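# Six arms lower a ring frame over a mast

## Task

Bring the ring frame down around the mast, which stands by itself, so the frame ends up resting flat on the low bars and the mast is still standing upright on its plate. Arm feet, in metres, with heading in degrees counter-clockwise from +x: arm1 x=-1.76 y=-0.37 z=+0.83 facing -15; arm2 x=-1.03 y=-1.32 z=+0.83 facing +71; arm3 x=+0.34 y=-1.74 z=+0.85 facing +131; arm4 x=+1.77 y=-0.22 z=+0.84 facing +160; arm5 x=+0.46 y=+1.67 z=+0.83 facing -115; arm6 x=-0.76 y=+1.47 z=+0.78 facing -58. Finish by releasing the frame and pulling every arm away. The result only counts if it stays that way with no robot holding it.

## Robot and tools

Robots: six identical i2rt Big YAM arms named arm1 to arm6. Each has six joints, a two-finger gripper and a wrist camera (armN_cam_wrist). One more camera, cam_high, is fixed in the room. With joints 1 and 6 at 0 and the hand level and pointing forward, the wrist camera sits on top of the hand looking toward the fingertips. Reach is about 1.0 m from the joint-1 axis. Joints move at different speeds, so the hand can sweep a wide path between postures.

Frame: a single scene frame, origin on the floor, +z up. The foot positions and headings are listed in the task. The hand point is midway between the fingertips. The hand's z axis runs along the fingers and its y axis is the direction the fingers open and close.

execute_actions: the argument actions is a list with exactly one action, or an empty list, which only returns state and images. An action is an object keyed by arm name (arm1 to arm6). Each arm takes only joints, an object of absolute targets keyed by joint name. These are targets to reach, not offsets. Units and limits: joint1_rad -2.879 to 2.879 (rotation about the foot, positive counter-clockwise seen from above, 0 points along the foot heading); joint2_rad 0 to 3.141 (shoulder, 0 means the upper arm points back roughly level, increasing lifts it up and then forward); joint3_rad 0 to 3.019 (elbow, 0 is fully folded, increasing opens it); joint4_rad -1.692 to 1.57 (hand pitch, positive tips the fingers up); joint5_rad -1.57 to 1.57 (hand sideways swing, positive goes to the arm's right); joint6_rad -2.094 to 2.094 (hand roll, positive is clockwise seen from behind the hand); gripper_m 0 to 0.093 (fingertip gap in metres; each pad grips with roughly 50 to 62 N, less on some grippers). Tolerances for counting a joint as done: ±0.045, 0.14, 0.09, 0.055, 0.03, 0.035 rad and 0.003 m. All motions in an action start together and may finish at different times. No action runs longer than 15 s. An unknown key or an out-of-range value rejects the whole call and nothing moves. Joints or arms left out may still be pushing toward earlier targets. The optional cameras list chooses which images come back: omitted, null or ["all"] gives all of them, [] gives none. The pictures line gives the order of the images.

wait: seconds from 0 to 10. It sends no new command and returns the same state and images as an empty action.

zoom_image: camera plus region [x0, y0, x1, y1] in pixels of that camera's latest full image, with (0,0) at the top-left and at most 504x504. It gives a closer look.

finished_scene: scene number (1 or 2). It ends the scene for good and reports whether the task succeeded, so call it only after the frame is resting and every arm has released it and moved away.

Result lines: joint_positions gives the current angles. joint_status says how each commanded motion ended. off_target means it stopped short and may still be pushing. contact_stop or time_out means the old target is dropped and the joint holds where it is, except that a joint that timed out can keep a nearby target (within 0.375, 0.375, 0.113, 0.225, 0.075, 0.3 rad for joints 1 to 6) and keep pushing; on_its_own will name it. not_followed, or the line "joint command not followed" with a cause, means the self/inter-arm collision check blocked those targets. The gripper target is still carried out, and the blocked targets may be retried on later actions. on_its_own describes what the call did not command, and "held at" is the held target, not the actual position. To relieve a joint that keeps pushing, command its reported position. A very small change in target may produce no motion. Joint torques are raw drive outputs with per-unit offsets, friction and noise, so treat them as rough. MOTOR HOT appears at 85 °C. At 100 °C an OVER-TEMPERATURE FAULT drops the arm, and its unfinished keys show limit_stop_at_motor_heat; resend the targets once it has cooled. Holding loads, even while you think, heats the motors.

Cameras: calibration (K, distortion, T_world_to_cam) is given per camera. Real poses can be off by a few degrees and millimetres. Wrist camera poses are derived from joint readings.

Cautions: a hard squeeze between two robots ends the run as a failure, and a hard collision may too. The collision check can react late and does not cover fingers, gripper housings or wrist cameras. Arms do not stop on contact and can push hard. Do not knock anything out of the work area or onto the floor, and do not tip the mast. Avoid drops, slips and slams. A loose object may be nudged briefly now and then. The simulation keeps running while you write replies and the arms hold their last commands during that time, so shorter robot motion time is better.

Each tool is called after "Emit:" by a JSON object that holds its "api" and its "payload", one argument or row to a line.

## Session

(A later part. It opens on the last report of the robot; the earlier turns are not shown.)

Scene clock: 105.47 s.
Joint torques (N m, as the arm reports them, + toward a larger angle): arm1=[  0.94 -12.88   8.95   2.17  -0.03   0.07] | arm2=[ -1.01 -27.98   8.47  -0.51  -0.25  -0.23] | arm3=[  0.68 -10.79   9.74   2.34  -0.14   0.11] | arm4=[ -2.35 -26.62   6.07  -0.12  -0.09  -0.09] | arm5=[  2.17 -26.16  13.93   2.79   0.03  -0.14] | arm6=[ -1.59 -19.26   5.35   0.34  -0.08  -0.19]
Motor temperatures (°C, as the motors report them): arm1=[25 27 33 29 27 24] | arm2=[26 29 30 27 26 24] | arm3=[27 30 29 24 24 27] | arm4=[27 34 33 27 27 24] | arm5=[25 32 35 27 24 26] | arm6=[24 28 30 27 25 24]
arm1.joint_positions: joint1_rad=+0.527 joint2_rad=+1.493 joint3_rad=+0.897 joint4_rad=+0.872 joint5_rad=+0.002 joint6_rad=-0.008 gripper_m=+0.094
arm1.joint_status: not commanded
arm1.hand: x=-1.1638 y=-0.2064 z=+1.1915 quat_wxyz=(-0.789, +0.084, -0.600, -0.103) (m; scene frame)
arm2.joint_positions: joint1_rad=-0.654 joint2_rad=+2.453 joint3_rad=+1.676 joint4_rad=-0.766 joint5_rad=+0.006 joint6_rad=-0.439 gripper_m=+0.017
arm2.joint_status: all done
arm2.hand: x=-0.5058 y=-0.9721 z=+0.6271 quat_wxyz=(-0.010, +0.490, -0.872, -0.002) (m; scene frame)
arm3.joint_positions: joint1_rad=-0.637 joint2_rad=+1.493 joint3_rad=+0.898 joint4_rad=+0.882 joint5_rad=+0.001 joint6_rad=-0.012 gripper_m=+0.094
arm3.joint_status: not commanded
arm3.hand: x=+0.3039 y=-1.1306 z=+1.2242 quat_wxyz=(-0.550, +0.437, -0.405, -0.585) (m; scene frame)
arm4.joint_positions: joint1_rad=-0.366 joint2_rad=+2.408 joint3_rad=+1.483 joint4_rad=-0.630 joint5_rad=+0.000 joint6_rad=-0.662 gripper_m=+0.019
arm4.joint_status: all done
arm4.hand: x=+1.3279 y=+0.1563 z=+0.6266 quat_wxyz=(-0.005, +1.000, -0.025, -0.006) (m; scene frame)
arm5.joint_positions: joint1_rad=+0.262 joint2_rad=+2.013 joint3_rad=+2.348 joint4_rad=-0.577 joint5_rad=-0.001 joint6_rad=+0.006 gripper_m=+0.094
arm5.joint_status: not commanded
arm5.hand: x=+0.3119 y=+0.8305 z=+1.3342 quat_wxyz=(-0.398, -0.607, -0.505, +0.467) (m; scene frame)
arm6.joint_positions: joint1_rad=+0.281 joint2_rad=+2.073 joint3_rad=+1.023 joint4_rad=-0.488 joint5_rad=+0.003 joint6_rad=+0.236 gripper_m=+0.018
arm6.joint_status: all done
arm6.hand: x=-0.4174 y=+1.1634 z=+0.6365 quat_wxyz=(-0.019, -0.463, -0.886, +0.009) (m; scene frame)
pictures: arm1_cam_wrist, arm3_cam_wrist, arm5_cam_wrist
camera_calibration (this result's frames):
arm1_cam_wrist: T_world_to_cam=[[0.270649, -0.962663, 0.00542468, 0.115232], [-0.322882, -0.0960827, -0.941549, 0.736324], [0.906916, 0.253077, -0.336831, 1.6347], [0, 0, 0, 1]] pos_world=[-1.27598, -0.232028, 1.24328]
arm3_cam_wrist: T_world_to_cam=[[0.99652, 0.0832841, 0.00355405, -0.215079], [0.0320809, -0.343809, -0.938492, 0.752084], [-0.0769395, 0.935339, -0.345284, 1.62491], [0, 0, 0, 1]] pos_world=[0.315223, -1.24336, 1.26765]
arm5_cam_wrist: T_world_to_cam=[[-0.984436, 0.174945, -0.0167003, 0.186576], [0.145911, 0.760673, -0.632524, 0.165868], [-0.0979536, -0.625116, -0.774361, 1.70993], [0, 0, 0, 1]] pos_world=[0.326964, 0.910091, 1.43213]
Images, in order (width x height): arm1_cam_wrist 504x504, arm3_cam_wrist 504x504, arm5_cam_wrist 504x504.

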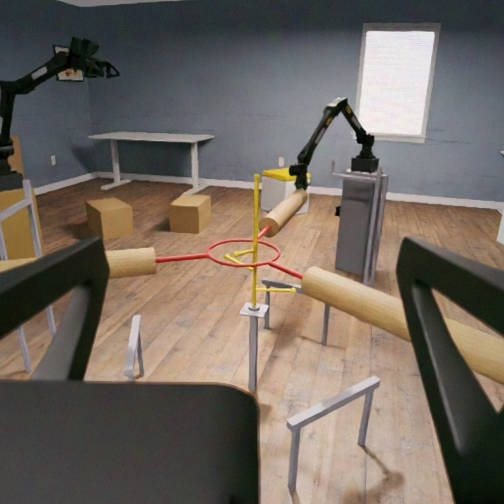

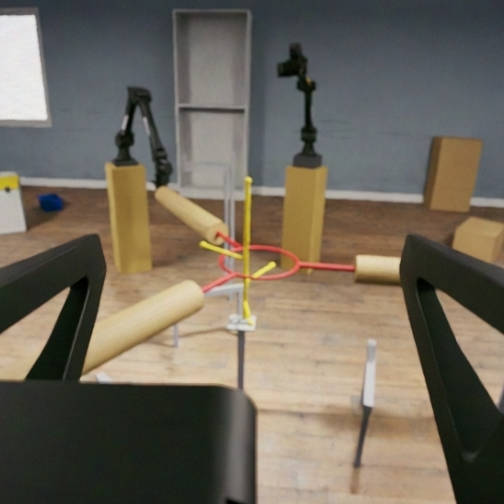

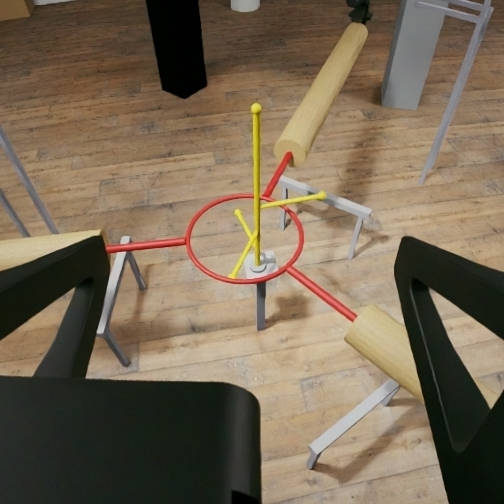

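Emit:
{"api": "execute_actions", "payload": {
  "actions": [
    {"arm2":{"joints":{"joint2_rad":2.62,"joint3_rad":1.8,"joint4_rad":-0.67}},"arm4":{"joints":{"joint2_rad":2.585,"joint3_rad":1.615,"joint4_rad":-0.53}},"arm6":{"joints":{"joint2_rad":2.325,"joint3_rad":1.11,"joint4_rad":-0.32}}}
  ],
  "cameras": ["arm3_cam_wrist","arm5_cam_wrist"]
}}

Emit:
{"api": "execute_actions", "payload": {
  "actions": [
    {"arm2":{"joints":{"joint1_rad":-0.752,"joint2_rad":2.545,"joint3_rad":1.57,"joint4_rad":-0.54,"joint6_rad":-0.548}},"arm4":{"joints":{"joint1_rad":-0.252,"joint2_rad":2.535,"joint3_rad":1.465,"joint4_rad":-0.445,"joint6_rad":-0.543}},"arm6":{"joints":{"joint1_rad":0.142,"joint2_rad":2.37,"joint3_rad":1.26,"joint4_rad":-0.42,"joint6_rad":0.09}}}
  ],
  "cameras": ["arm1_cam_wrist","arm3_cam_wrist","arm5_cam_wrist"]
}}

Scene clock: 114.80 s.
Joint torques (N m, as the arm reports them, + toward a larger angle): arm1=[  0.91 -12.82   8.95   2.18  -0.03   0.06] | arm2=[ -0.84 -29.72   6.7   -0.29  -0.18  -0.19] | arm3=[  0.74 -10.74   9.76   2.39  -0.14   0.12] | arm4=[ -3.58 -28.23   6.7   -0.44  -0.05  -0.2 ] | arm5=[  2.62 -26.21  13.86   2.79   0.    -0.13] | arm6=[ -1.32 -21.8    2.72   0.39  -0.16  -0.18]
Motor temperatures (°C, as the motors report them): arm1=[25 27 34 29 27 24] | arm2=[26 30 30 27 26 24] | arm3=[27 30 29 24 24 27] | arm4=[27 34 32 27 27 24] | arm5=[25 32 35 27 24 26] | arm6=[24 28 30 27 25 24]
arm1.joint_positions: joint1_rad=+0.527 joint2_rad=+1.493 joint3_rad=+0.897 joint4_rad=+0.872 joint5_rad=+0.002 joint6_rad=-0.008 gripper_m=+0.094
arm1.joint_status: not commanded
arm1.hand: x=-1.1638 y=-0.2064 z=+1.1915 quat_wxyz=(-0.789, +0.084, -0.600, -0.103) (m; scene frame)
arm2.joint_positions: joint1_rad=-0.655 joint2_rad=+2.670 joint3_rad=+1.777 joint4_rad=-0.661 joint5_rad=+0.004 joint6_rad=-0.441 gripper_m=+0.017
arm2.joint_status: all done
arm2.hand: x=-0.5099 y=-0.9741 z=+0.5203 quat_wxyz=(-0.003, +0.490, -0.871, -0.003) (m; scene frame)
arm3.joint_positions: joint1_rad=-0.637 joint2_rad=+1.493 joint3_rad=+0.898 joint4_rad=+0.882 joint5_rad=+0.001 joint6_rad=-0.012 gripper_m=+0.094
arm3.joint_status: not commanded
arm3.hand: x=+0.3039 y=-1.1306 z=+1.2242 quat_wxyz=(-0.550, +0.437, -0.405, -0.585) (m; scene frame)
arm4.joint_positions: joint1_rad=-0.354 joint2_rad=+2.633 joint3_rad=+1.590 joint4_rad=-0.520 joint5_rad=+0.000 joint6_rad=-0.653 gripper_m=+0.019
arm4.joint_status: all done
arm4.hand: x=+1.3251 y=+0.1489 z=+0.5235 quat_wxyz=(-0.002, +1.000, -0.023, -0.003) (m; scene frame)
arm5.joint_positions: joint1_rad=+0.262 joint2_rad=+2.013 joint3_rad=+2.348 joint4_rad=-0.577 joint5_rad=-0.001 joint6_rad=+0.006 gripper_m=+0.094
arm5.joint_status: not commanded
arm5.hand: x=+0.3119 y=+0.8305 z=+1.3342 quat_wxyz=(-0.398, -0.607, -0.505, +0.467) (m; scene frame)
arm6.joint_positions: joint1_rad=+0.276 joint2_rad=+2.347 joint3_rad=+1.108 joint4_rad=-0.311 joint5_rad=+0.004 joint6_rad=+0.236 gripper_m=+0.018
arm6.joint_status: all done
arm6.hand: x=-0.4168 y=+1.1586 z=+0.5298 quat_wxyz=(-0.013, -0.466, -0.885, +0.008) (m; scene frame)
pictures: arm3_cam_wrist, arm5_cam_wrist
camera_calibration (this result's frames):
arm3_cam_wrist: T_world_to_cam=[[0.99652, 0.0832841, 0.00355405, -0.215079], [0.0320809, -0.343809, -0.938492, 0.752084], [-0.0769395, 0.935339, -0.345284, 1.62491], [0, 0, 0, 1]] pos_world=[0.315223, -1.24336, 1.26765]
arm5_cam_wrist: T_world_to_cam=[[-0.984436, 0.174945, -0.0167003, 0.186576], [0.145911, 0.760673, -0.632524, 0.165868], [-0.0979536, -0.625116, -0.774361, 1.70993], [0, 0, 0, 1]] pos_world=[0.326964, 0.910091, 1.43213]
Images, in order (width x height): arm3_cam_wrist 504x504, arm5_cam_wrist 504x504.

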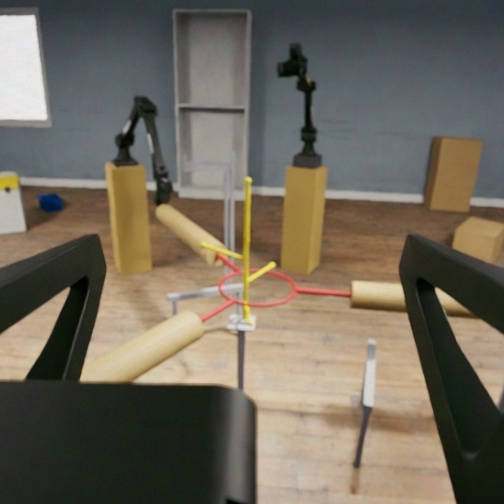

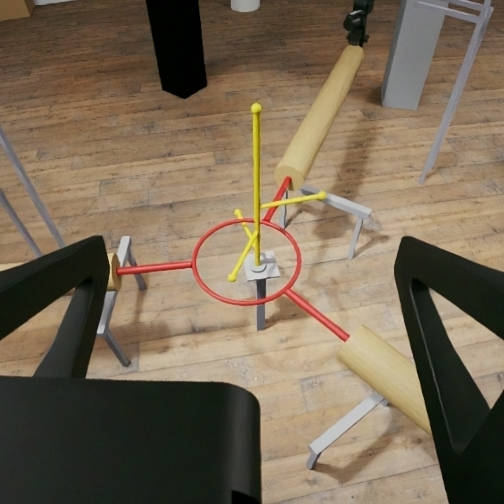

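Scene clock: 115.90 s.
Joint torques (N m, as the arm reports them, + toward a larger angle): arm1=[  0.97 -12.82   8.94   2.17  -0.03   0.06] | arm2=[  0.06 -27.41   4.48  -0.18  -0.13  -0.11] | arm3=[  0.6  -10.78   9.75   2.33  -0.15   0.1 ] | arm4=[ -3.84 -26.44   4.46  -0.11  -0.06  -0.19] | arm5=[  2.62 -26.48  13.94   2.64   0.    -0.15] | arm6=[ -0.53 -22.26   4.16   0.5   -0.12  -0.1 ]
Motor temperatures (°C, as the motors report them): arm1=[25 27 34 29 27 24] | arm2=[26 30 30 27 26 24] | arm3=[27 30 29 24 24 27] | arm4=[27 34 32 27 27 24] | arm5=[25 32 35 27 24 26] | arm6=[24 28 30 27 25 24]
arm1.joint_positions: joint1_rad=+0.527 joint2_rad=+1.493 joint3_rad=+0.897 joint4_rad=+0.872 joint5_rad=+0.002 joint6_rad=-0.008 gripper_m=+0.094
arm1.joint_status: not commanded
arm1.hand: x=-1.1638 y=-0.2064 z=+1.1915 quat_wxyz=(-0.789, +0.084, -0.600, -0.103) (m; scene frame)
arm2.joint_positions: joint1_rad=-0.761 joint2_rad=+2.588 joint3_rad=+1.566 joint4_rad=-0.535 joint5_rad=+0.003 joint6_rad=-0.545 gripper_m=+0.017
arm2.joint_status: all done
arm2.hand: x=-0.5215 y=-1.0551 z=+0.5219 quat_wxyz=(-0.002, +0.489, -0.872, -0.003) (m; scene frame)
arm3.joint_positions: joint1_rad=-0.637 joint2_rad=+1.493 joint3_rad=+0.898 joint4_rad=+0.882 joint5_rad=+0.001 joint6_rad=-0.012 gripper_m=+0.094
arm3.joint_status: not commanded
arm3.hand: x=+0.3039 y=-1.1306 z=+1.2242 quat_wxyz=(-0.550, +0.437, -0.405, -0.585) (m; scene frame)
arm4.joint_positions: joint1_rad=-0.231 joint2_rad=+2.581 joint3_rad=+1.458 joint4_rad=-0.440 joint5_rad=+0.000 joint6_rad=-0.529 gripper_m=+0.019
arm4.joint_status: all done
arm4.hand: x=+1.3116 y=+0.0730 z=+0.5278 quat_wxyz=(-0.001, +1.000, -0.023, -0.003) (m; scene frame)
arm5.joint_positions: joint1_rad=+0.262 joint2_rad=+2.013 joint3_rad=+2.348 joint4_rad=-0.577 joint5_rad=-0.001 joint6_rad=+0.006 gripper_m=+0.094
arm5.joint_status: not commanded
arm5.hand: x=+0.3119 y=+0.8305 z=+1.3342 quat_wxyz=(-0.398, -0.607, -0.505, +0.467) (m; scene frame)
arm6.joint_positions: joint1_rad=+0.133 joint2_rad=+2.380 joint3_rad=+1.249 joint4_rad=-0.413 joint5_rad=+0.002 joint6_rad=+0.093 gripper_m=+0.018
arm6.joint_status: all done
arm6.hand: x=-0.4347 y=+1.0769 z=+0.5355 quat_wxyz=(-0.015, -0.466, -0.885, +0.009) (m; scene frame)
pictures: arm1_cam_wrist, arm3_cam_wrist, arm5_cam_wrist
camera_calibration (this result's frames):
arm1_cam_wrist: T_world_to_cam=[[0.270649, -0.962663, 0.00542468, 0.115232], [-0.322882, -0.0960827, -0.941549, 0.736324], [0.906916, 0.253077, -0.336831, 1.6347], [0, 0, 0, 1]] pos_world=[-1.27598, -0.232028, 1.24328]
arm3_cam_wrist: T_world_to_cam=[[0.99652, 0.0832841, 0.00355405, -0.215079], [0.0320809, -0.343809, -0.938492, 0.752084], [-0.0769395, 0.935339, -0.345284, 1.62491], [0, 0, 0, 1]] pos_world=[0.315223, -1.24336, 1.26765]
arm5_cam_wrist: T_world_to_cam=[[-0.984436, 0.174945, -0.0167003, 0.186576], [0.145911, 0.760673, -0.632524, 0.165868], [-0.0979536, -0.625116, -0.774361, 1.70993], [0, 0, 0, 1]] pos_world=[0.326964, 0.910091, 1.43213]
Images, in order (width x height): arm1_cam_wrist 504x504, arm3_cam_wrist 504x504, arm5_cam_wrist 504x504.

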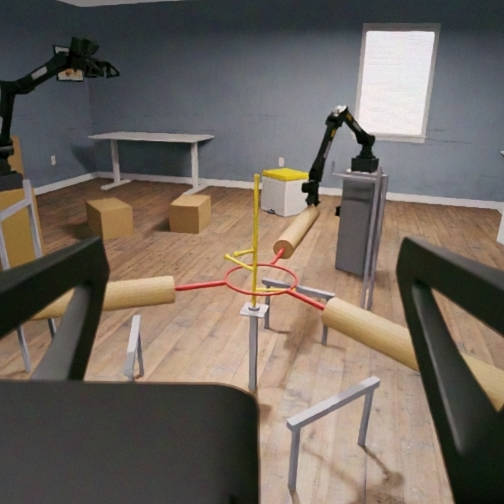

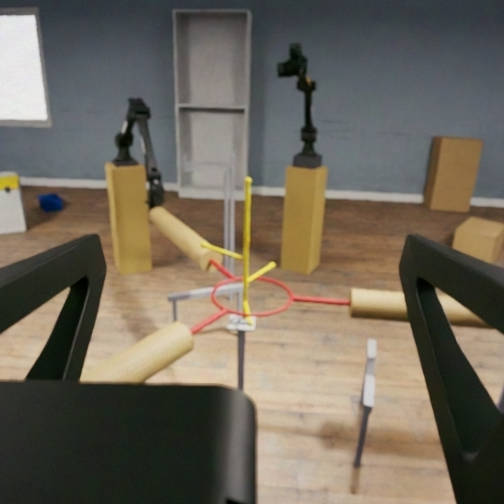

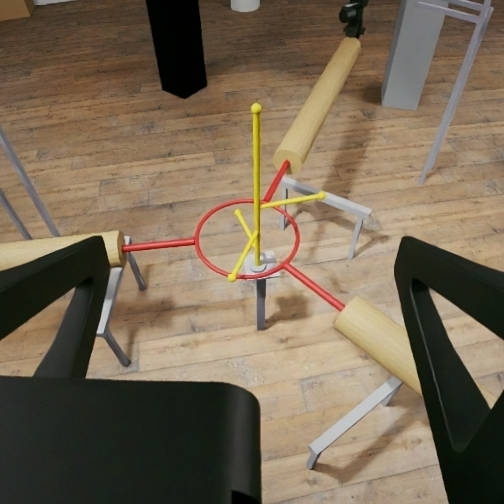

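Emit:
{"api": "execute_actions", "payload": {
  "actions": [
    {"arm2":{"joints":{"joint1_rad":-0.855,"joint2_rad":2.485,"joint3_rad":1.405,"joint4_rad":-0.44,"joint6_rad":-0.659}},"arm4":{"joints":{"joint1_rad":-0.13,"joint2_rad":2.505,"joint3_rad":1.38,"joint4_rad":-0.39,"joint6_rad":-0.415}},"arm6":{"joints":{"joint1_rad":0.04,"joint2_rad":2.43,"joint3_rad":1.425,"joint4_rad":-0.535,"joint6_rad":-0.015}}}
  ],
  "cameras": ["arm1_cam_wrist","arm5_cam_wrist"]
}}

Emit:
{"api": "execute_actions", "payload": {
  "actions": [
    {"arm2":{"joints":{"joint2_rad":2.68,"joint3_rad":1.55,"joint4_rad":-0.375}},"arm4":{"joints":{"joint2_rad":2.71,"joint3_rad":1.53,"joint4_rad":-0.33}},"arm6":{"joints":{"joint2_rad":2.61,"joint3_rad":1.525,"joint4_rad":-0.45}}}
  ],
  "cameras": ["arm1_cam_wrist","arm3_cam_wrist","arm5_cam_wrist","cam_high"]
}}

Scene clock: 123.53 s.
Joint torques (N m, as the arm reports them, + toward a larger angle): arm1=[  1.   -12.79   8.95   2.17  -0.03   0.07] | arm2=[ -0.25 -25.32   3.7   -0.17  -0.12  -0.22] | arm3=[  0.71 -10.81   9.75   2.35  -0.14   0.12] | arm4=[ -3.71 -25.08   3.72  -0.02   0.04  -0.17] | arm5=[  2.74 -26.15  13.96   2.76   0.01  -0.13] | arm6=[ -0.36 -24.03   5.21   0.15  -0.19  -0.16]
Motor temperatures (°C, as the motors report them): arm1=[25 27 34 29 27 24] | arm2=[26 31 29 27 26 24] | arm3=[27 30 29 24 24 27] | arm4=[27 34 31 27 27 24] | arm5=[25 32 36 27 24 26] | arm6=[24 28 30 27 25 24]
arm1.joint_positions: joint1_rad=+0.527 joint2_rad=+1.493 joint3_rad=+0.897 joint4_rad=+0.872 joint5_rad=+0.002 joint6_rad=-0.008 gripper_m=+0.094
arm1.joint_status: not commanded
arm1.hand: x=-1.1638 y=-0.2064 z=+1.1915 quat_wxyz=(-0.789, +0.084, -0.600, -0.103) (m; scene frame)
arm2.joint_positions: joint1_rad=-0.860 joint2_rad=+2.523 joint3_rad=+1.403 joint4_rad=-0.436 joint5_rad=+0.003 joint6_rad=-0.644 gripper_m=+0.017
arm2.joint_status: all done
arm2.hand: x=-0.5367 y=-1.1232 z=+0.5270 quat_wxyz=(-0.003, +0.490, -0.872, -0.002) (m; scene frame)
arm3.joint_positions: joint1_rad=-0.637 joint2_rad=+1.493 joint3_rad=+0.898 joint4_rad=+0.882 joint5_rad=+0.001 joint6_rad=-0.012 gripper_m=+0.094
arm3.joint_status: not commanded
arm3.hand: x=+0.3039 y=-1.1306 z=+1.2242 quat_wxyz=(-0.550, +0.437, -0.405, -0.585) (m; scene frame)
arm4.joint_positions: joint1_rad=-0.110 joint2_rad=+2.547 joint3_rad=+1.377 joint4_rad=-0.387 joint5_rad=-0.002 joint6_rad=-0.407 gripper_m=+0.019
arm4.joint_status: all done
arm4.hand: x=+1.2967 y=+0.0066 z=+0.5326 quat_wxyz=(-0.001, +1.000, -0.024, -0.006) (m; scene frame)
arm5.joint_positions: joint1_rad=+0.262 joint2_rad=+2.013 joint3_rad=+2.348 joint4_rad=-0.577 joint5_rad=-0.001 joint6_rad=+0.006 gripper_m=+0.094
arm5.joint_status: not commanded
arm5.hand: x=+0.3119 y=+0.8305 z=+1.3342 quat_wxyz=(-0.398, -0.607, -0.505, +0.467) (m; scene frame)
arm6.joint_positions: joint1_rad=+0.031 joint2_rad=+2.441 joint3_rad=+1.408 joint4_rad=-0.519 joint5_rad=+0.004 joint6_rad=-0.009 gripper_m=+0.018
arm6.joint_status: all done
arm6.hand: x=-0.4522 y=+1.0093 z=+0.5338 quat_wxyz=(-0.011, -0.466, -0.885, +0.009) (m; scene frame)
pictures: arm1_cam_wrist, arm5_cam_wrist
camera_calibration (this result's frames):
arm1_cam_wrist: T_world_to_cam=[[0.270649, -0.962663, 0.00542468, 0.115232], [-0.322882, -0.0960827, -0.941549, 0.736324], [0.906916, 0.253077, -0.336831, 1.6347], [0, 0, 0, 1]] pos_world=[-1.27598, -0.232028, 1.24328]
arm5_cam_wrist: T_world_to_cam=[[-0.984436, 0.174945, -0.0167003, 0.186576], [0.145911, 0.760673, -0.632524, 0.165868], [-0.0979536, -0.625116, -0.774361, 1.70993], [0, 0, 0, 1]] pos_world=[0.326964, 0.910091, 1.43213]
Images, in order (width x height): arm1_cam_wrist 504x504, arm5_cam_wrist 504x504.

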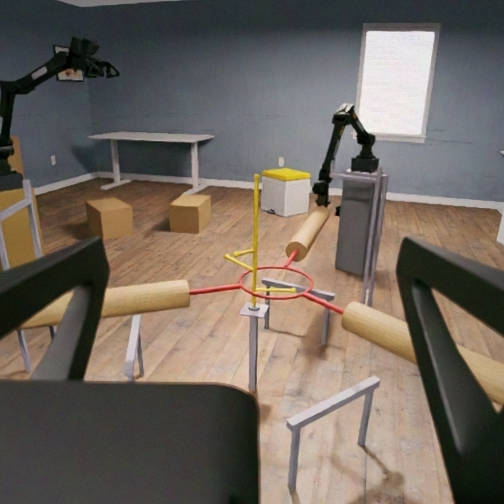

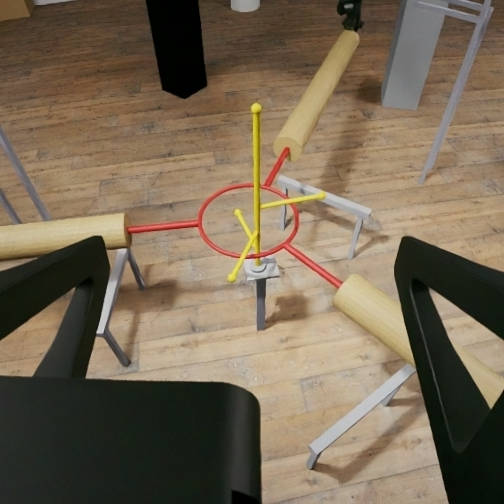

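Scene clock: 124.60 s.
Joint torques (N m, as the arm reports them, + toward a larger angle): arm1=[  0.91 -12.81   8.95   2.18  -0.04   0.06] | arm2=[ -0.53 -26.61   3.62  -0.15  -0.05  -0.2 ] | arm3=[  0.61 -10.81   9.74   2.36  -0.15   0.11] | arm4=[ -2.7  -24.96   3.83  -0.12  -0.01  -0.01] | arm5=[  2.48 -26.43  14.07   2.66   0.    -0.16] | arm6=[ -0.16 -25.82   4.51   0.23  -0.2   -0.12]
Motor temperatures (°C, as the motors report them): arm1=[25 27 34 29 27 24] | arm2=[26 31 29 27 26 24] | arm3=[27 30 29 24 24 27] | arm4=[27 34 31 27 27 24] | arm5=[25 32 36 27 24 26] | arm6=[24 28 30 27 25 24]
arm1.joint_positions: joint1_rad=+0.527 joint2_rad=+1.493 joint3_rad=+0.897 joint4_rad=+0.872 joint5_rad=+0.002 joint6_rad=-0.008 gripper_m=+0.094
arm1.joint_status: not commanded
arm1.hand: x=-1.1638 y=-0.2064 z=+1.1915 quat_wxyz=(-0.789, +0.084, -0.600, -0.103) (m; scene frame)
arm2.joint_positions: joint1_rad=-0.855 joint2_rad=+2.724 joint3_rad=+1.542 joint4_rad=-0.371 joint5_rad=+0.001 joint6_rad=-0.647 gripper_m=+0.017
arm2.joint_status: all done
arm2.hand: x=-0.5348 y=-1.1185 z=+0.4443 quat_wxyz=(-0.004, +0.493, -0.870, -0.003) (m; scene frame)
arm3.joint_positions: joint1_rad=-0.637 joint2_rad=+1.493 joint3_rad=+0.898 joint4_rad=+0.882 joint5_rad=+0.001 joint6_rad=-0.012 gripper_m=+0.094
arm3.joint_status: not commanded
arm3.hand: x=+0.3039 y=-1.1306 z=+1.2242 quat_wxyz=(-0.550, +0.437, -0.405, -0.585) (m; scene frame)
arm4.joint_positions: joint1_rad=-0.118 joint2_rad=+2.748 joint3_rad=+1.521 joint4_rad=-0.324 joint5_rad=-0.001 joint6_rad=-0.420 gripper_m=+0.019
arm4.joint_status: all done
arm4.hand: x=+1.2944 y=+0.0127 z=+0.4511 quat_wxyz=(-0.003, +1.000, -0.021, -0.009) (m; scene frame)
arm5.joint_positions: joint1_rad=+0.262 joint2_rad=+2.013 joint3_rad=+2.348 joint4_rad=-0.577 joint5_rad=-0.001 joint6_rad=+0.006 gripper_m=+0.094
arm5.joint_status: not commanded
arm5.hand: x=+0.3119 y=+0.8305 z=+1.3342 quat_wxyz=(-0.398, -0.607, -0.505, +0.467) (m; scene frame)
arm6.joint_positions: joint1_rad=+0.031 joint2_rad=+2.638 joint3_rad=+1.509 joint4_rad=-0.435 joint5_rad=+0.004 joint6_rad=-0.012 gripper_m=+0.018
arm6.joint_status: all done
arm6.hand: x=-0.4543 y=+1.0120 z=+0.4477 quat_wxyz=(-0.005, -0.465, -0.885, +0.007) (m; scene frame)
pictures: arm1_cam_wrist, arm3_cam_wrist, arm5_cam_wrist, cam_high
camera_calibration (this result's frames):
arm1_cam_wrist: T_world_to_cam=[[0.270649, -0.962663, 0.00542468, 0.115232], [-0.322882, -0.0960827, -0.941549, 0.736324], [0.906916, 0.253077, -0.336831, 1.6347], [0, 0, 0, 1]] pos_world=[-1.27598, -0.232028, 1.24328]
arm3_cam_wrist: T_world_to_cam=[[0.99652, 0.0832841, 0.00355405, -0.215079], [0.0320809, -0.343809, -0.938492, 0.752084], [-0.0769395, 0.935339, -0.345284, 1.62491], [0, 0, 0, 1]] pos_world=[0.315223, -1.24336, 1.26765]
arm5_cam_wrist: T_world_to_cam=[[-0.984436, 0.174945, -0.0167003, 0.186576], [0.145911, 0.760673, -0.632524, 0.165868], [-0.0979536, -0.625116, -0.774361, 1.70993], [0, 0, 0, 1]] pos_world=[0.326964, 0.910091, 1.43213]
Images, in order (width x height): arm1_cam_wrist 504x504, arm3_cam_wrist 504x504, arm5_cam_wrist 504x504, cam_high 504x504.

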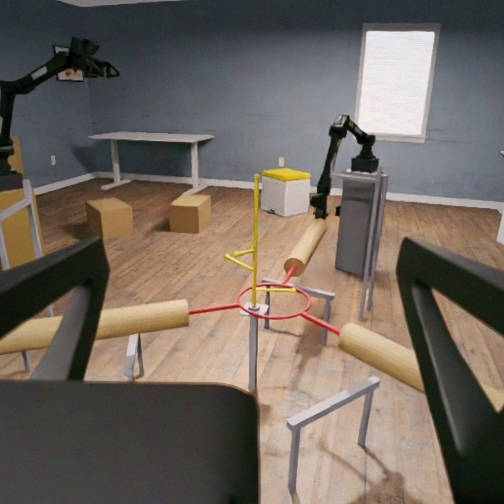

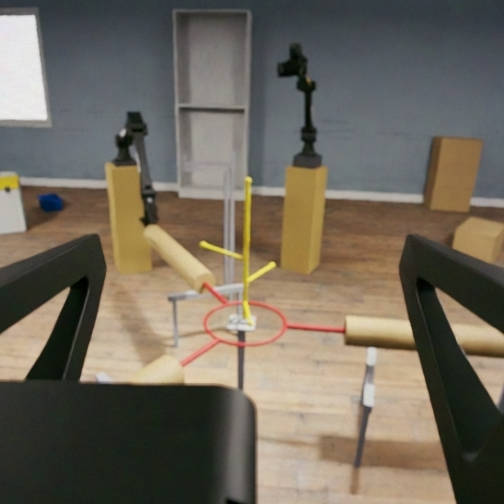

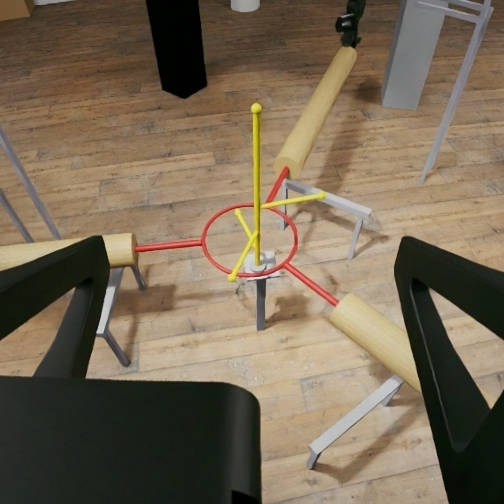

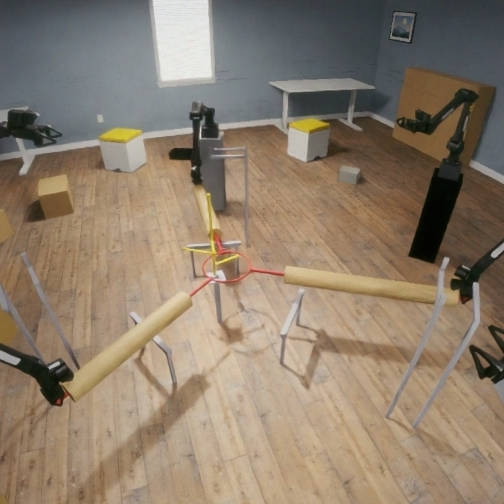

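Emit:
{"api": "execute_actions", "payload": {
  "actions": [
    {"arm2":{"joints":{"joint1_rad":-0.595,"joint2_rad":2.69,"joint3_rad":1.5,"joint4_rad":-0.34,"joint6_rad":-0.335}},"arm4":{"joints":{"joint1_rad":-0.135,"joint2_rad":2.765,"joint3_rad":1.655,"joint4_rad":-0.415,"joint6_rad":-0.366}},"arm6":{"joints":{"joint1_rad":0.21,"joint2_rad":2.56,"joint3_rad":1.29,"joint4_rad":-0.28,"joint6_rad":0.205}}}
  ],
  "cameras": ["arm5_cam_wrist"]
}}

Emit:
{"api": "execute_actions", "payload": {
  "actions": [
    {"arm2":{"joints":{"joint2_rad":2.89,"joint3_rad":1.69,"joint4_rad":-0.315}},"arm4":{"joints":{"joint2_rad":2.965,"joint3_rad":1.845,"joint4_rad":-0.4}},"arm6":{"joints":{"joint2_rad":2.765,"joint3_rad":1.455,"joint4_rad":-0.225}}}
  ],
  "cameras": ["arm1_cam_wrist","arm3_cam_wrist","arm5_cam_wrist","cam_high"]
}}

Scene clock: 133.73 s.
Joint torques (N m, as the arm reports them, + toward a larger angle): arm1=[  0.95 -12.83   8.95   2.19  -0.04   0.06] | arm2=[ -2.01 -25.45   2.28   0.    -0.05  -0.27] | arm3=[  0.71 -10.78   9.71   2.38  -0.13   0.11] | arm4=[ -2.21 -25.51   3.98  -0.46  -0.1    0.06] | arm5=[  2.16 -26.67  14.     2.74   0.01  -0.15] | arm6=[ -1.35 -24.47   1.91   0.43  -0.31  -0.27]
Motor temperatures (°C, as the motors report them): arm1=[25 27 34 29 27 24] | arm2=[26 31 28 27 26 24] | arm3=[27 30 29 24 24 27] | arm4=[27 34 30 27 27 24] | arm5=[25 33 36 27 24 26] | arm6=[24 29 29 27 25 24]
arm1.joint_positions: joint1_rad=+0.527 joint2_rad=+1.493 joint3_rad=+0.897 joint4_rad=+0.872 joint5_rad=+0.002 joint6_rad=-0.008 gripper_m=+0.094
arm1.joint_status: not commanded
arm1.hand: x=-1.1638 y=-0.2064 z=+1.1915 quat_wxyz=(-0.789, +0.084, -0.600, -0.103) (m; scene frame)
arm2.joint_positions: joint1_rad=-0.580 joint2_rad=+2.724 joint3_rad=+1.509 joint4_rad=-0.341 joint5_rad=+0.001 joint6_rad=-0.316 gripper_m=+0.017
arm2.joint_status: all done
arm2.hand: x=-0.6192 y=-0.9969 z=+0.4411 quat_wxyz=(-0.002, +0.468, -0.884, -0.005) (m; scene frame)
arm3.joint_positions: joint1_rad=-0.637 joint2_rad=+1.493 joint3_rad=+0.898 joint4_rad=+0.882 joint5_rad=+0.001 joint6_rad=-0.012 gripper_m=+0.094
arm3.joint_status: not commanded
arm3.hand: x=+0.3039 y=-1.1306 z=+1.2242 quat_wxyz=(-0.550, +0.437, -0.405, -0.585) (m; scene frame)
arm4.joint_positions: joint1_rad=-0.130 joint2_rad=+2.796 joint3_rad=+1.651 joint4_rad=-0.401 joint5_rad=+0.001 joint6_rad=-0.378 gripper_m=+0.019
arm4.joint_status: all done
arm4.hand: x=+1.2671 y=+0.0340 z=+0.4449 quat_wxyz=(-0.005, +0.999, -0.048, -0.011) (m; scene frame)
arm5.joint_positions: joint1_rad=+0.262 joint2_rad=+2.013 joint3_rad=+2.348 joint4_rad=-0.577 joint5_rad=-0.001 joint6_rad=+0.006 gripper_m=+0.094
arm5.joint_status: not commanded
arm5.hand: x=+0.3119 y=+0.8305 z=+1.3342 quat_wxyz=(-0.398, -0.607, -0.505, +0.467) (m; scene frame)
arm6.joint_positions: joint1_rad=+0.215 joint2_rad=+2.598 joint3_rad=+1.292 joint4_rad=-0.271 joint5_rad=+0.007 joint6_rad=+0.221 gripper_m=+0.018
arm6.joint_status: all done
arm6.hand: x=-0.4261 y=+1.1265 z=+0.4379 quat_wxyz=(+0.000, -0.486, -0.874, +0.006) (m; scene frame)
pictures: arm5_cam_wrist
camera_calibration (this result's frames):
arm5_cam_wrist: T_world_to_cam=[[-0.984436, 0.174945, -0.0167003, 0.186576], [0.145911, 0.760673, -0.632524, 0.165868], [-0.0979536, -0.625116, -0.774361, 1.70993], [0, 0, 0, 1]] pos_world=[0.326964, 0.910091, 1.43213]
Images, in order (width x height): arm5_cam_wrist 504x504.

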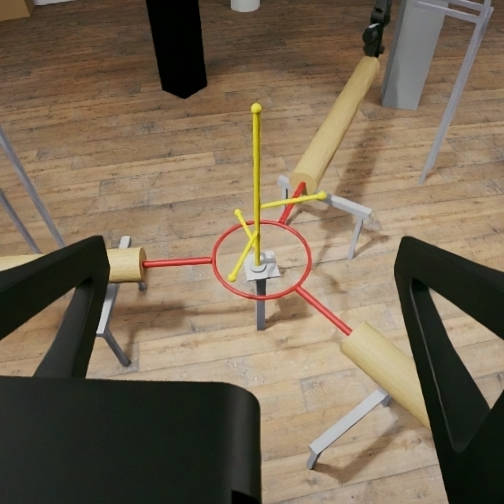

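Scene clock: 134.80 s.
Joint torques (N m, as the arm reports them, + toward a larger angle): arm1=[  0.86 -12.81   8.97   2.17  -0.04   0.06] | arm2=[ -0.94 -26.15   3.01  -0.1   -0.13  -0.18] | arm3=[  0.59 -10.78   9.75   2.34  -0.14   0.11] | arm4=[ -3.23 -26.14   4.85  -0.41   0.04   0.02] | arm5=[  2.3  -26.05  13.96   2.64   0.02  -0.16] | arm6=[ -1.29 -24.07   2.15   0.59  -0.24  -0.25]
Motor temperatures (°C, as the motors report them): arm1=[25 27 34 29 27 24] | arm2=[26 31 28 27 26 24] | arm3=[27 30 29 24 24 27] | arm4=[27 34 30 27 27 24] | arm5=[25 33 36 27 24 26] | arm6=[24 29 29 27 25 24]
arm1.joint_positions: joint1_rad=+0.527 joint2_rad=+1.493 joint3_rad=+0.897 joint4_rad=+0.872 joint5_rad=+0.002 joint6_rad=-0.008 gripper_m=+0.094
arm1.joint_status: not commanded
arm1.hand: x=-1.1638 y=-0.2064 z=+1.1915 quat_wxyz=(-0.789, +0.084, -0.600, -0.103) (m; scene frame)
arm2.joint_positions: joint1_rad=-0.591 joint2_rad=+2.929 joint3_rad=+1.686 joint4_rad=-0.312 joint5_rad=+0.003 joint6_rad=-0.325 gripper_m=+0.017
arm2.joint_status: all done
arm2.hand: x=-0.6151 y=-1.0009 z=+0.3599 quat_wxyz=(-0.003, +0.467, -0.884, -0.004) (m; scene frame)
arm3.joint_positions: joint1_rad=-0.637 joint2_rad=+1.493 joint3_rad=+0.898 joint4_rad=+0.882 joint5_rad=+0.001 joint6_rad=-0.012 gripper_m=+0.094
arm3.joint_status: not commanded
arm3.hand: x=+0.3039 y=-1.1306 z=+1.2242 quat_wxyz=(-0.550, +0.437, -0.405, -0.585) (m; scene frame)
arm4.joint_positions: joint1_rad=-0.123 joint2_rad=+3.000 joint3_rad=+1.830 joint4_rad=-0.390 joint5_rad=-0.003 joint6_rad=-0.373 gripper_m=+0.019
arm4.joint_status: all done
arm4.hand: x=+1.2712 y=+0.0269 z=+0.3629 quat_wxyz=(+0.000, +0.999, -0.047, -0.005) (m; scene frame)
arm5.joint_positions: joint1_rad=+0.262 joint2_rad=+2.013 joint3_rad=+2.348 joint4_rad=-0.577 joint5_rad=-0.001 joint6_rad=+0.006 gripper_m=+0.094
arm5.joint_status: not commanded
arm5.hand: x=+0.3119 y=+0.8305 z=+1.3342 quat_wxyz=(-0.398, -0.607, -0.505, +0.467) (m; scene frame)
arm6.joint_positions: joint1_rad=+0.215 joint2_rad=+2.791 joint3_rad=+1.449 joint4_rad=-0.222 joint5_rad=+0.005 joint6_rad=+0.221 gripper_m=+0.018
arm6.joint_status: all done
arm6.hand: x=-0.4191 y=+1.1191 z=+0.3630 quat_wxyz=(-0.006, -0.487, -0.874, +0.007) (m; scene frame)
pictures: arm1_cam_wrist, arm3_cam_wrist, arm5_cam_wrist, cam_high
camera_calibration (this result's frames):
arm1_cam_wrist: T_world_to_cam=[[0.270649, -0.962663, 0.00542468, 0.115232], [-0.322882, -0.0960827, -0.941549, 0.736324], [0.906916, 0.253077, -0.336831, 1.6347], [0, 0, 0, 1]] pos_world=[-1.27598, -0.232028, 1.24328]
arm3_cam_wrist: T_world_to_cam=[[0.99652, 0.0832841, 0.00355405, -0.215079], [0.0320809, -0.343809, -0.938492, 0.752084], [-0.0769395, 0.935339, -0.345284, 1.62491], [0, 0, 0, 1]] pos_world=[0.315223, -1.24336, 1.26765]
arm5_cam_wrist: T_world_to_cam=[[-0.984436, 0.174945, -0.0167003, 0.186576], [0.145911, 0.760673, -0.632524, 0.165868], [-0.0979536, -0.625116, -0.774361, 1.70993], [0, 0, 0, 1]] pos_world=[0.326964, 0.910091, 1.43213]
Images, in order (width x height): arm1_cam_wrist 504x504, arm3_cam_wrist 504x504, arm5_cam_wrist 504x504, cam_high 504x504.

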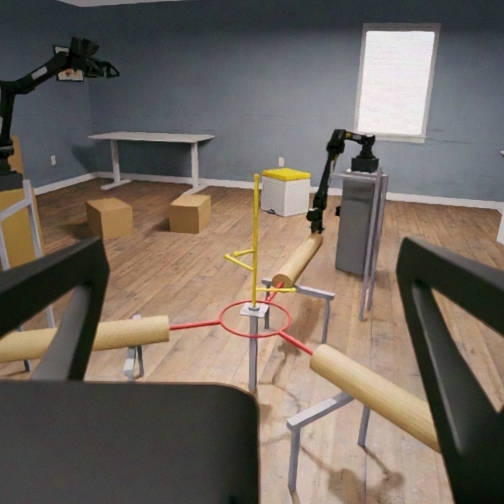

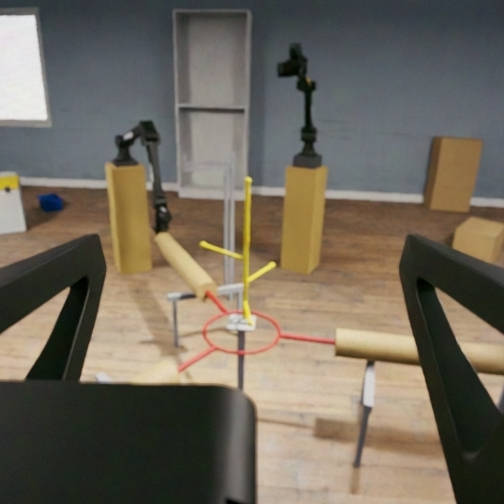

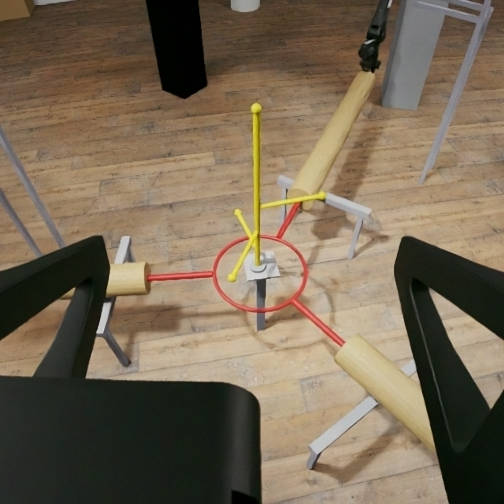

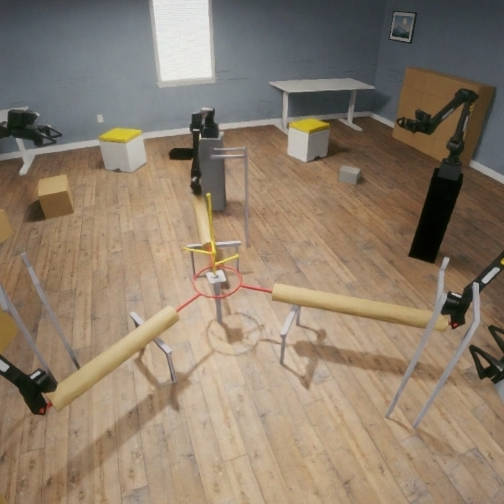

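Emit:
{"api": "execute_actions", "payload": {
  "actions": [
    {"arm2":{"joints":{"joint2_rad":3.0,"joint3_rad":1.8,"joint4_rad":-0.32}},"arm4":{"joints":{"joint2_rad":3.075,"joint3_rad":1.965,"joint4_rad":-0.41}},"arm6":{"joints":{"joint2_rad":2.87,"joint3_rad":1.545,"joint4_rad":-0.215}}}
  ],
  "cameras": ["arm3_cam_wrist","cam_high"]
}}

Scene clock: 138.13 s.
Joint torques (N m, as the arm reports them, + toward a larger angle): arm1=[  0.98 -12.78   8.95   2.16  -0.03   0.07] | arm2=[ -1.   -19.78   7.3    0.55  -0.19  -0.18] | arm3=[  0.71 -10.76   9.72   2.32  -0.14   0.11] | arm4=[ -2.78 -20.14   9.68   1.3   -0.12   0.03] | arm5=[  1.93 -26.78  13.95   2.74   0.02  -0.14] | arm6=[ -1.34 -18.12   6.05   1.52  -0.12  -0.26]
Motor temperatures (°C, as the motors report them): arm1=[25 27 34 29 27 24] | arm2=[26 31 28 27 26 24] | arm3=[27 30 29 24 24 27] | arm4=[27 34 30 27 27 24] | arm5=[25 33 36 27 24 26] | arm6=[24 29 29 27 25 24]
arm1.joint_positions: joint1_rad=+0.527 joint2_rad=+1.493 joint3_rad=+0.897 joint4_rad=+0.872 joint5_rad=+0.002 joint6_rad=-0.008 gripper_m=+0.094
arm1.joint_status: not commanded
arm1.hand: x=-1.1638 y=-0.2064 z=+1.1915 quat_wxyz=(-0.789, +0.084, -0.600, -0.103) (m; scene frame)
arm2.joint_positions: joint1_rad=-0.591 joint2_rad=+2.965 joint3_rad=+1.735 joint4_rad=-0.335 joint5_rad=+0.005 joint6_rad=-0.325 gripper_m=+0.017
arm2.joint_status: all done
arm2.hand: x=-0.6134 y=-0.9998 z=+0.3475 quat_wxyz=(+0.002, +0.467, -0.884, -0.002) (m; scene frame)
arm3.joint_positions: joint1_rad=-0.637 joint2_rad=+1.493 joint3_rad=+0.898 joint4_rad=+0.882 joint5_rad=+0.001 joint6_rad=-0.012 gripper_m=+0.094
arm3.joint_status: not commanded
arm3.hand: x=+0.3039 y=-1.1306 z=+1.2242 quat_wxyz=(-0.550, +0.437, -0.405, -0.585) (m; scene frame)
arm4.joint_positions: joint1_rad=-0.125 joint2_rad=+3.046 joint3_rad=+1.900 joint4_rad=-0.437 joint5_rad=+0.002 joint6_rad=-0.373 gripper_m=+0.019
arm4.joint_status: all done
arm4.hand: x=+1.2712 y=+0.0288 z=+0.3484 quat_wxyz=(+0.003, +0.999, -0.048, +0.007) (m; scene frame)
arm5.joint_positions: joint1_rad=+0.262 joint2_rad=+2.013 joint3_rad=+2.348 joint4_rad=-0.577 joint5_rad=-0.001 joint6_rad=+0.006 gripper_m=+0.094
arm5.joint_status: not commanded
arm5.hand: x=+0.3119 y=+0.8305 z=+1.3342 quat_wxyz=(-0.398, -0.607, -0.505, +0.467) (m; scene frame)
arm6.joint_positions: joint1_rad=+0.215 joint2_rad=+2.826 joint3_rad=+1.487 joint4_rad=-0.237 joint5_rad=+0.003 joint6_rad=+0.221 gripper_m=+0.018
arm6.joint_status: all done
arm6.hand: x=-0.4188 y=+1.1194 z=+0.3498 quat_wxyz=(-0.001, -0.486, -0.874, +0.004) (m; scene frame)
pictures: arm3_cam_wrist, cam_high
camera_calibration (this result's frames):
arm3_cam_wrist: T_world_to_cam=[[0.99652, 0.0832841, 0.00355405, -0.215079], [0.0320809, -0.343809, -0.938492, 0.752084], [-0.0769395, 0.935339, -0.345284, 1.62491], [0, 0, 0, 1]] pos_world=[0.315223, -1.24336, 1.26765]
Images, in order (width x height): arm3_cam_wrist 504x504, cam_high 504x504.

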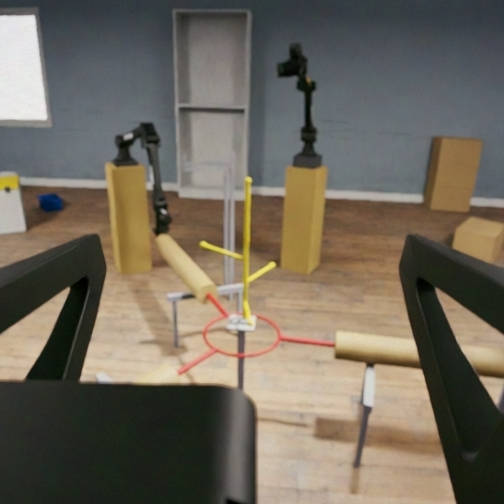

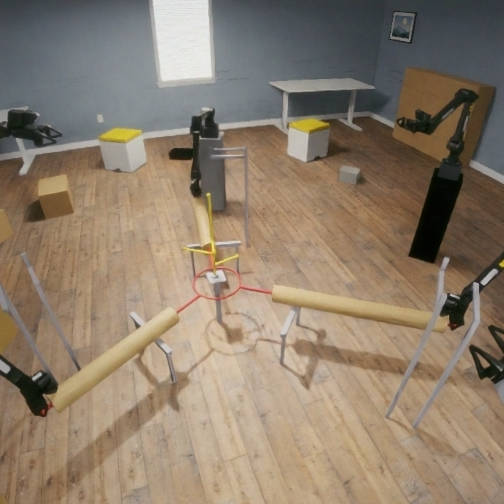

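Landed.

Emit:
{"api": "execute_actions", "payload": {
  "actions": [
    {"arm2":{"joints":{"joint2_rad":2.95,"joint3_rad":1.735,"gripper_m":0.09}},"arm4":{"joints":{"joint2_rad":3.03,"joint3_rad":1.9,"gripper_m":0.09}},"arm6":{"joints":{"joint2_rad":2.815,"joint3_rad":1.487,"gripper_m":0.09}}}
  ],
  "cameras": []
}}

Emit:
{"api": "execute_actions", "payload": {
  "actions": [
    {"arm2":{"joints":{"joint2_rad":2.65,"joint3_rad":1.42}},"arm4":{"joints":{"joint2_rad":2.75,"joint3_rad":1.6}},"arm6":{"joints":{"joint2_rad":2.52,"joint3_rad":1.21}}}
  ],
  "cameras": []
}}

Emit:
{"api": "execute_actions", "payload": {
  "actions": [
    {"arm2":{"joints":{"joint1_rad":-0.8,"joint2_rad":2.1,"joint3_rad":1.0,"joint4_rad":-0.45}},"arm4":{"joints":{"joint1_rad":-0.4,"joint2_rad":2.1,"joint3_rad":1.0}},"arm6":{"joints":{"joint1_rad":-0.1,"joint2_rad":2.0,"joint3_rad":0.85,"joint4_rad":-0.4}}}
  ],
  "cameras": ["cam_high"]
}}

Scene clock: 144.73 s.
Joint torques (N m, as the arm reports them, + toward a larger angle): arm1=[  0.95 -12.88   8.94   2.18  -0.04   0.07] | arm2=[ -1.17 -23.74   2.55   0.5   -0.13  -0.18] | arm3=[  0.64 -10.73   9.76   2.38  -0.14   0.11] | arm4=[ -2.45 -24.69   3.53   0.6   -0.13   0.01] | arm5=[  2.33 -26.13  13.95   2.73   0.01  -0.15] | arm6=[ -1.24 -22.76   1.72   1.23  -0.13  -0.22]
Motor temperatures (°C, as the motors report them): arm1=[25 27 34 29 27 24] | arm2=[26 30 28 27 26 24] | arm3=[27 30 29 24 24 27] | arm4=[27 33 31 27 27 24] | arm5=[25 33 36 27 24 26] | arm6=[24 29 29 27 25 24]
arm1.joint_positions: joint1_rad=+0.527 joint2_rad=+1.493 joint3_rad=+0.897 joint4_rad=+0.872 joint5_rad=+0.002 joint6_rad=-0.008 gripper_m=+0.094
arm1.joint_status: not commanded
arm1.hand: x=-1.1638 y=-0.2064 z=+1.1915 quat_wxyz=(-0.789, +0.084, -0.600, -0.103) (m; scene frame)
arm2.joint_positions: joint1_rad=-0.591 joint2_rad=+2.966 joint3_rad=+1.737 joint4_rad=-0.335 joint5_rad=+0.003 joint6_rad=-0.325 gripper_m=+0.090
arm2.joint_status: all done
arm2.hand: x=-0.6125 y=-0.9987 z=+0.3474 quat_wxyz=(+0.001, +0.467, -0.884, -0.003) (m; scene frame)
arm3.joint_positions: joint1_rad=-0.637 joint2_rad=+1.493 joint3_rad=+0.898 joint4_rad=+0.882 joint5_rad=+0.001 joint6_rad=-0.012 gripper_m=+0.094
arm3.joint_status: not commanded
arm3.hand: x=+0.3039 y=-1.1306 z=+1.2242 quat_wxyz=(-0.550, +0.437, -0.405, -0.585) (m; scene frame)
arm4.joint_positions: joint1_rad=-0.130 joint2_rad=+3.046 joint3_rad=+1.900 joint4_rad=-0.423 joint5_rad=+0.002 joint6_rad=-0.373 gripper_m=+0.090
arm4.joint_status: all done
arm4.hand: x=+1.2692 y=+0.0330 z=+0.3484 quat_wxyz=(+0.000, +0.999, -0.051, +0.000) (m; scene frame)
arm5.joint_positions: joint1_rad=+0.262 joint2_rad=+2.013 joint3_rad=+2.348 joint4_rad=-0.577 joint5_rad=-0.001 joint6_rad=+0.006 gripper_m=+0.094
arm5.joint_status: not commanded
arm5.hand: x=+0.3119 y=+0.8305 z=+1.3342 quat_wxyz=(-0.398, -0.607, -0.505, +0.467) (m; scene frame)
arm6.joint_positions: joint1_rad=+0.215 joint2_rad=+2.826 joint3_rad=+1.488 joint4_rad=-0.226 joint5_rad=+0.003 joint6_rad=+0.218 gripper_m=+0.090
arm6.joint_status: all done
arm6.hand: x=-0.4164 y=+1.1170 z=+0.3500 quat_wxyz=(-0.006, -0.485, -0.874, +0.005) (m; scene frame)
pictures: none
No camera images: the call's "cameras" was empty. Leave "cameras" out to get every camera's image.

Scene clock: 146.10 s.
Joint torques (N m, as the arm reports them, + toward a larger angle): arm1=[  0.96 -12.84   8.95   2.17  -0.04   0.07] | arm2=[ -1.   -21.93   2.75   0.38  -0.12  -0.18] | arm3=[  0.6  -10.72   9.74   2.39  -0.15   0.1 ] | arm4=[ -2.39 -21.46   3.68   0.39  -0.13   0.  ] | arm5=[  2.11 -26.3   13.92   2.72   0.02  -0.14] | arm6=[ -1.36 -19.34   1.86   1.08  -0.15  -0.2 ]
Motor temperatures (°C, as the motors report them): arm1=[25 27 34 29 27 24] | arm2=[26 30 28 27 26 24] | arm3=[27 30 29 24 24 27] | arm4=[27 33 31 27 27 24] | arm5=[25 33 36 27 24 26] | arm6=[24 29 29 27 25 24]
arm1.joint_positions: joint1_rad=+0.527 joint2_rad=+1.493 joint3_rad=+0.897 joint4_rad=+0.872 joint5_rad=+0.002 joint6_rad=-0.008 gripper_m=+0.094
arm1.joint_status: not commanded
arm1.hand: x=-1.1638 y=-0.2064 z=+1.1915 quat_wxyz=(-0.789, +0.084, -0.600, -0.103) (m; scene frame)
arm2.joint_positions: joint1_rad=-0.591 joint2_rad=+2.650 joint3_rad=+1.420 joint4_rad=-0.330 joint5_rad=+0.003 joint6_rad=-0.325 gripper_m=+0.090
arm2.joint_status: all done
arm2.hand: x=-0.6259 y=-1.0103 z=+0.4666 quat_wxyz=(+0.000, +0.467, -0.884, -0.004) (m; scene frame)
arm3.joint_positions: joint1_rad=-0.637 joint2_rad=+1.493 joint3_rad=+0.898 joint4_rad=+0.882 joint5_rad=+0.001 joint6_rad=-0.012 gripper_m=+0.094
arm3.joint_status: not commanded
arm3.hand: x=+0.3039 y=-1.1306 z=+1.2242 quat_wxyz=(-0.550, +0.437, -0.405, -0.585) (m; scene frame)
arm4.joint_positions: joint1_rad=-0.130 joint2_rad=+2.742 joint3_rad=+1.599 joint4_rad=-0.417 joint5_rad=+0.002 joint6_rad=-0.373 gripper_m=+0.090
arm4.joint_status: all done
arm4.hand: x=+1.2733 y=+0.0310 z=+0.4654 quat_wxyz=(-0.002, +0.999, -0.051, -0.004) (m; scene frame)
arm5.joint_positions: joint1_rad=+0.262 joint2_rad=+2.013 joint3_rad=+2.348 joint4_rad=-0.577 joint5_rad=-0.001 joint6_rad=+0.006 gripper_m=+0.094
arm5.joint_status: not commanded
arm5.hand: x=+0.3119 y=+0.8305 z=+1.3342 quat_wxyz=(-0.398, -0.607, -0.505, +0.467) (m; scene frame)
arm6.joint_positions: joint1_rad=+0.215 joint2_rad=+2.506 joint3_rad=+1.213 joint4_rad=-0.221 joint5_rad=+0.003 joint6_rad=+0.218 gripper_m=+0.090
arm6.joint_status: all done
arm6.hand: x=-0.4217 y=+1.1230 z=+0.4717 quat_wxyz=(-0.030, -0.485, -0.874, +0.013) (m; scene frame)
pictures: none
No camera images: the call's "cameras" was empty. Leave "cameras" out to get every camera's image.

Scene clock: 147.57 s.
Joint torques (N m, as the arm reports them, + toward a larger angle): arm1=[  1.03 -12.95   8.97   2.19  -0.04   0.07] | arm2=[  0.34 -17.81   3.75  -0.38  -0.03  -0.18] | arm3=[  0.57 -10.73   9.73   2.35  -0.14   0.12] | arm4=[ -2.27 -16.55   4.31   0.35  -0.1    0.03] | arm5=[  2.61 -26.22  13.83   2.69   0.03  -0.14] | arm6=[  0.12 -14.88   3.05   0.52  -0.05  -0.21]
Motor temperatures (°C, as the motors report them): arm1=[25 27 34 29 27 24] | arm2=[26 30 28 27 26 24] | arm3=[27 30 29 24 24 27] | arm4=[27 33 31 27 27 24] | arm5=[25 33 36 27 24 26] | arm6=[24 29 29 27 25 24]
arm1.joint_positions: joint1_rad=+0.527 joint2_rad=+1.493 joint3_rad=+0.897 joint4_rad=+0.872 joint5_rad=+0.002 joint6_rad=-0.008 gripper_m=+0.094
arm1.joint_status: not commanded
arm1.hand: x=-1.1638 y=-0.2064 z=+1.1915 quat_wxyz=(-0.789, +0.084, -0.600, -0.103) (m; scene frame)
arm2.joint_positions: joint1_rad=-0.813 joint2_rad=+2.098 joint3_rad=+0.999 joint4_rad=-0.440 joint5_rad=+0.001 joint6_rad=-0.325 gripper_m=+0.090
arm2.joint_status: all done
arm2.hand: x=-0.6252 y=-1.1363 z=+0.6604 quat_wxyz=(-0.010, +0.367, -0.930, -0.004) (m; scene frame)
arm3.joint_positions: joint1_rad=-0.637 joint2_rad=+1.493 joint3_rad=+0.898 joint4_rad=+0.882 joint5_rad=+0.001 joint6_rad=-0.012 gripper_m=+0.094
arm3.joint_status: not commanded
arm3.hand: x=+0.3039 y=-1.1306 z=+1.2242 quat_wxyz=(-0.550, +0.437, -0.405, -0.585) (m; scene frame)
arm4.joint_positions: joint1_rad=-0.395 joint2_rad=+2.097 joint3_rad=+0.997 joint4_rad=-0.416 joint5_rad=+0.001 joint6_rad=-0.373 gripper_m=+0.090
arm4.joint_status: all done
arm4.hand: x=+1.4318 y=+0.0848 z=+0.6817 quat_wxyz=(-0.014, +0.983, -0.183, -0.023) (m; scene frame)
arm5.joint_positions: joint1_rad=+0.262 joint2_rad=+2.013 joint3_rad=+2.348 joint4_rad=-0.577 joint5_rad=-0.001 joint6_rad=+0.006 gripper_m=+0.094
arm5.joint_status: not commanded
arm5.hand: x=+0.3119 y=+0.8305 z=+1.3342 quat_wxyz=(-0.398, -0.607, -0.505, +0.467) (m; scene frame)
arm6.joint_positions: joint1_rad=-0.113 joint2_rad=+1.988 joint3_rad=+0.854 joint4_rad=-0.393 joint5_rad=+0.001 joint6_rad=+0.217 gripper_m=+0.090
arm6.joint_status: all done
arm6.hand: x=-0.5847 y=+1.1025 z=+0.6410 quat_wxyz=(-0.023, -0.620, -0.784, +0.012) (m; scene frame)
pictures: cam_high
Images, in order (width x height): cam_high 504x504.

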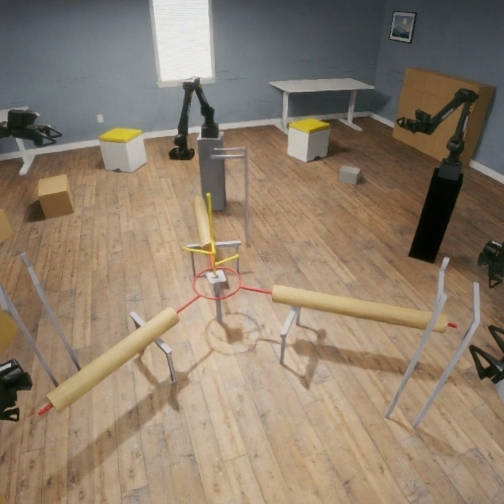

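Emit:
{"api": "finished_scene", "payload": {
  "scene": 1
}}

The scene is finished: the task was done.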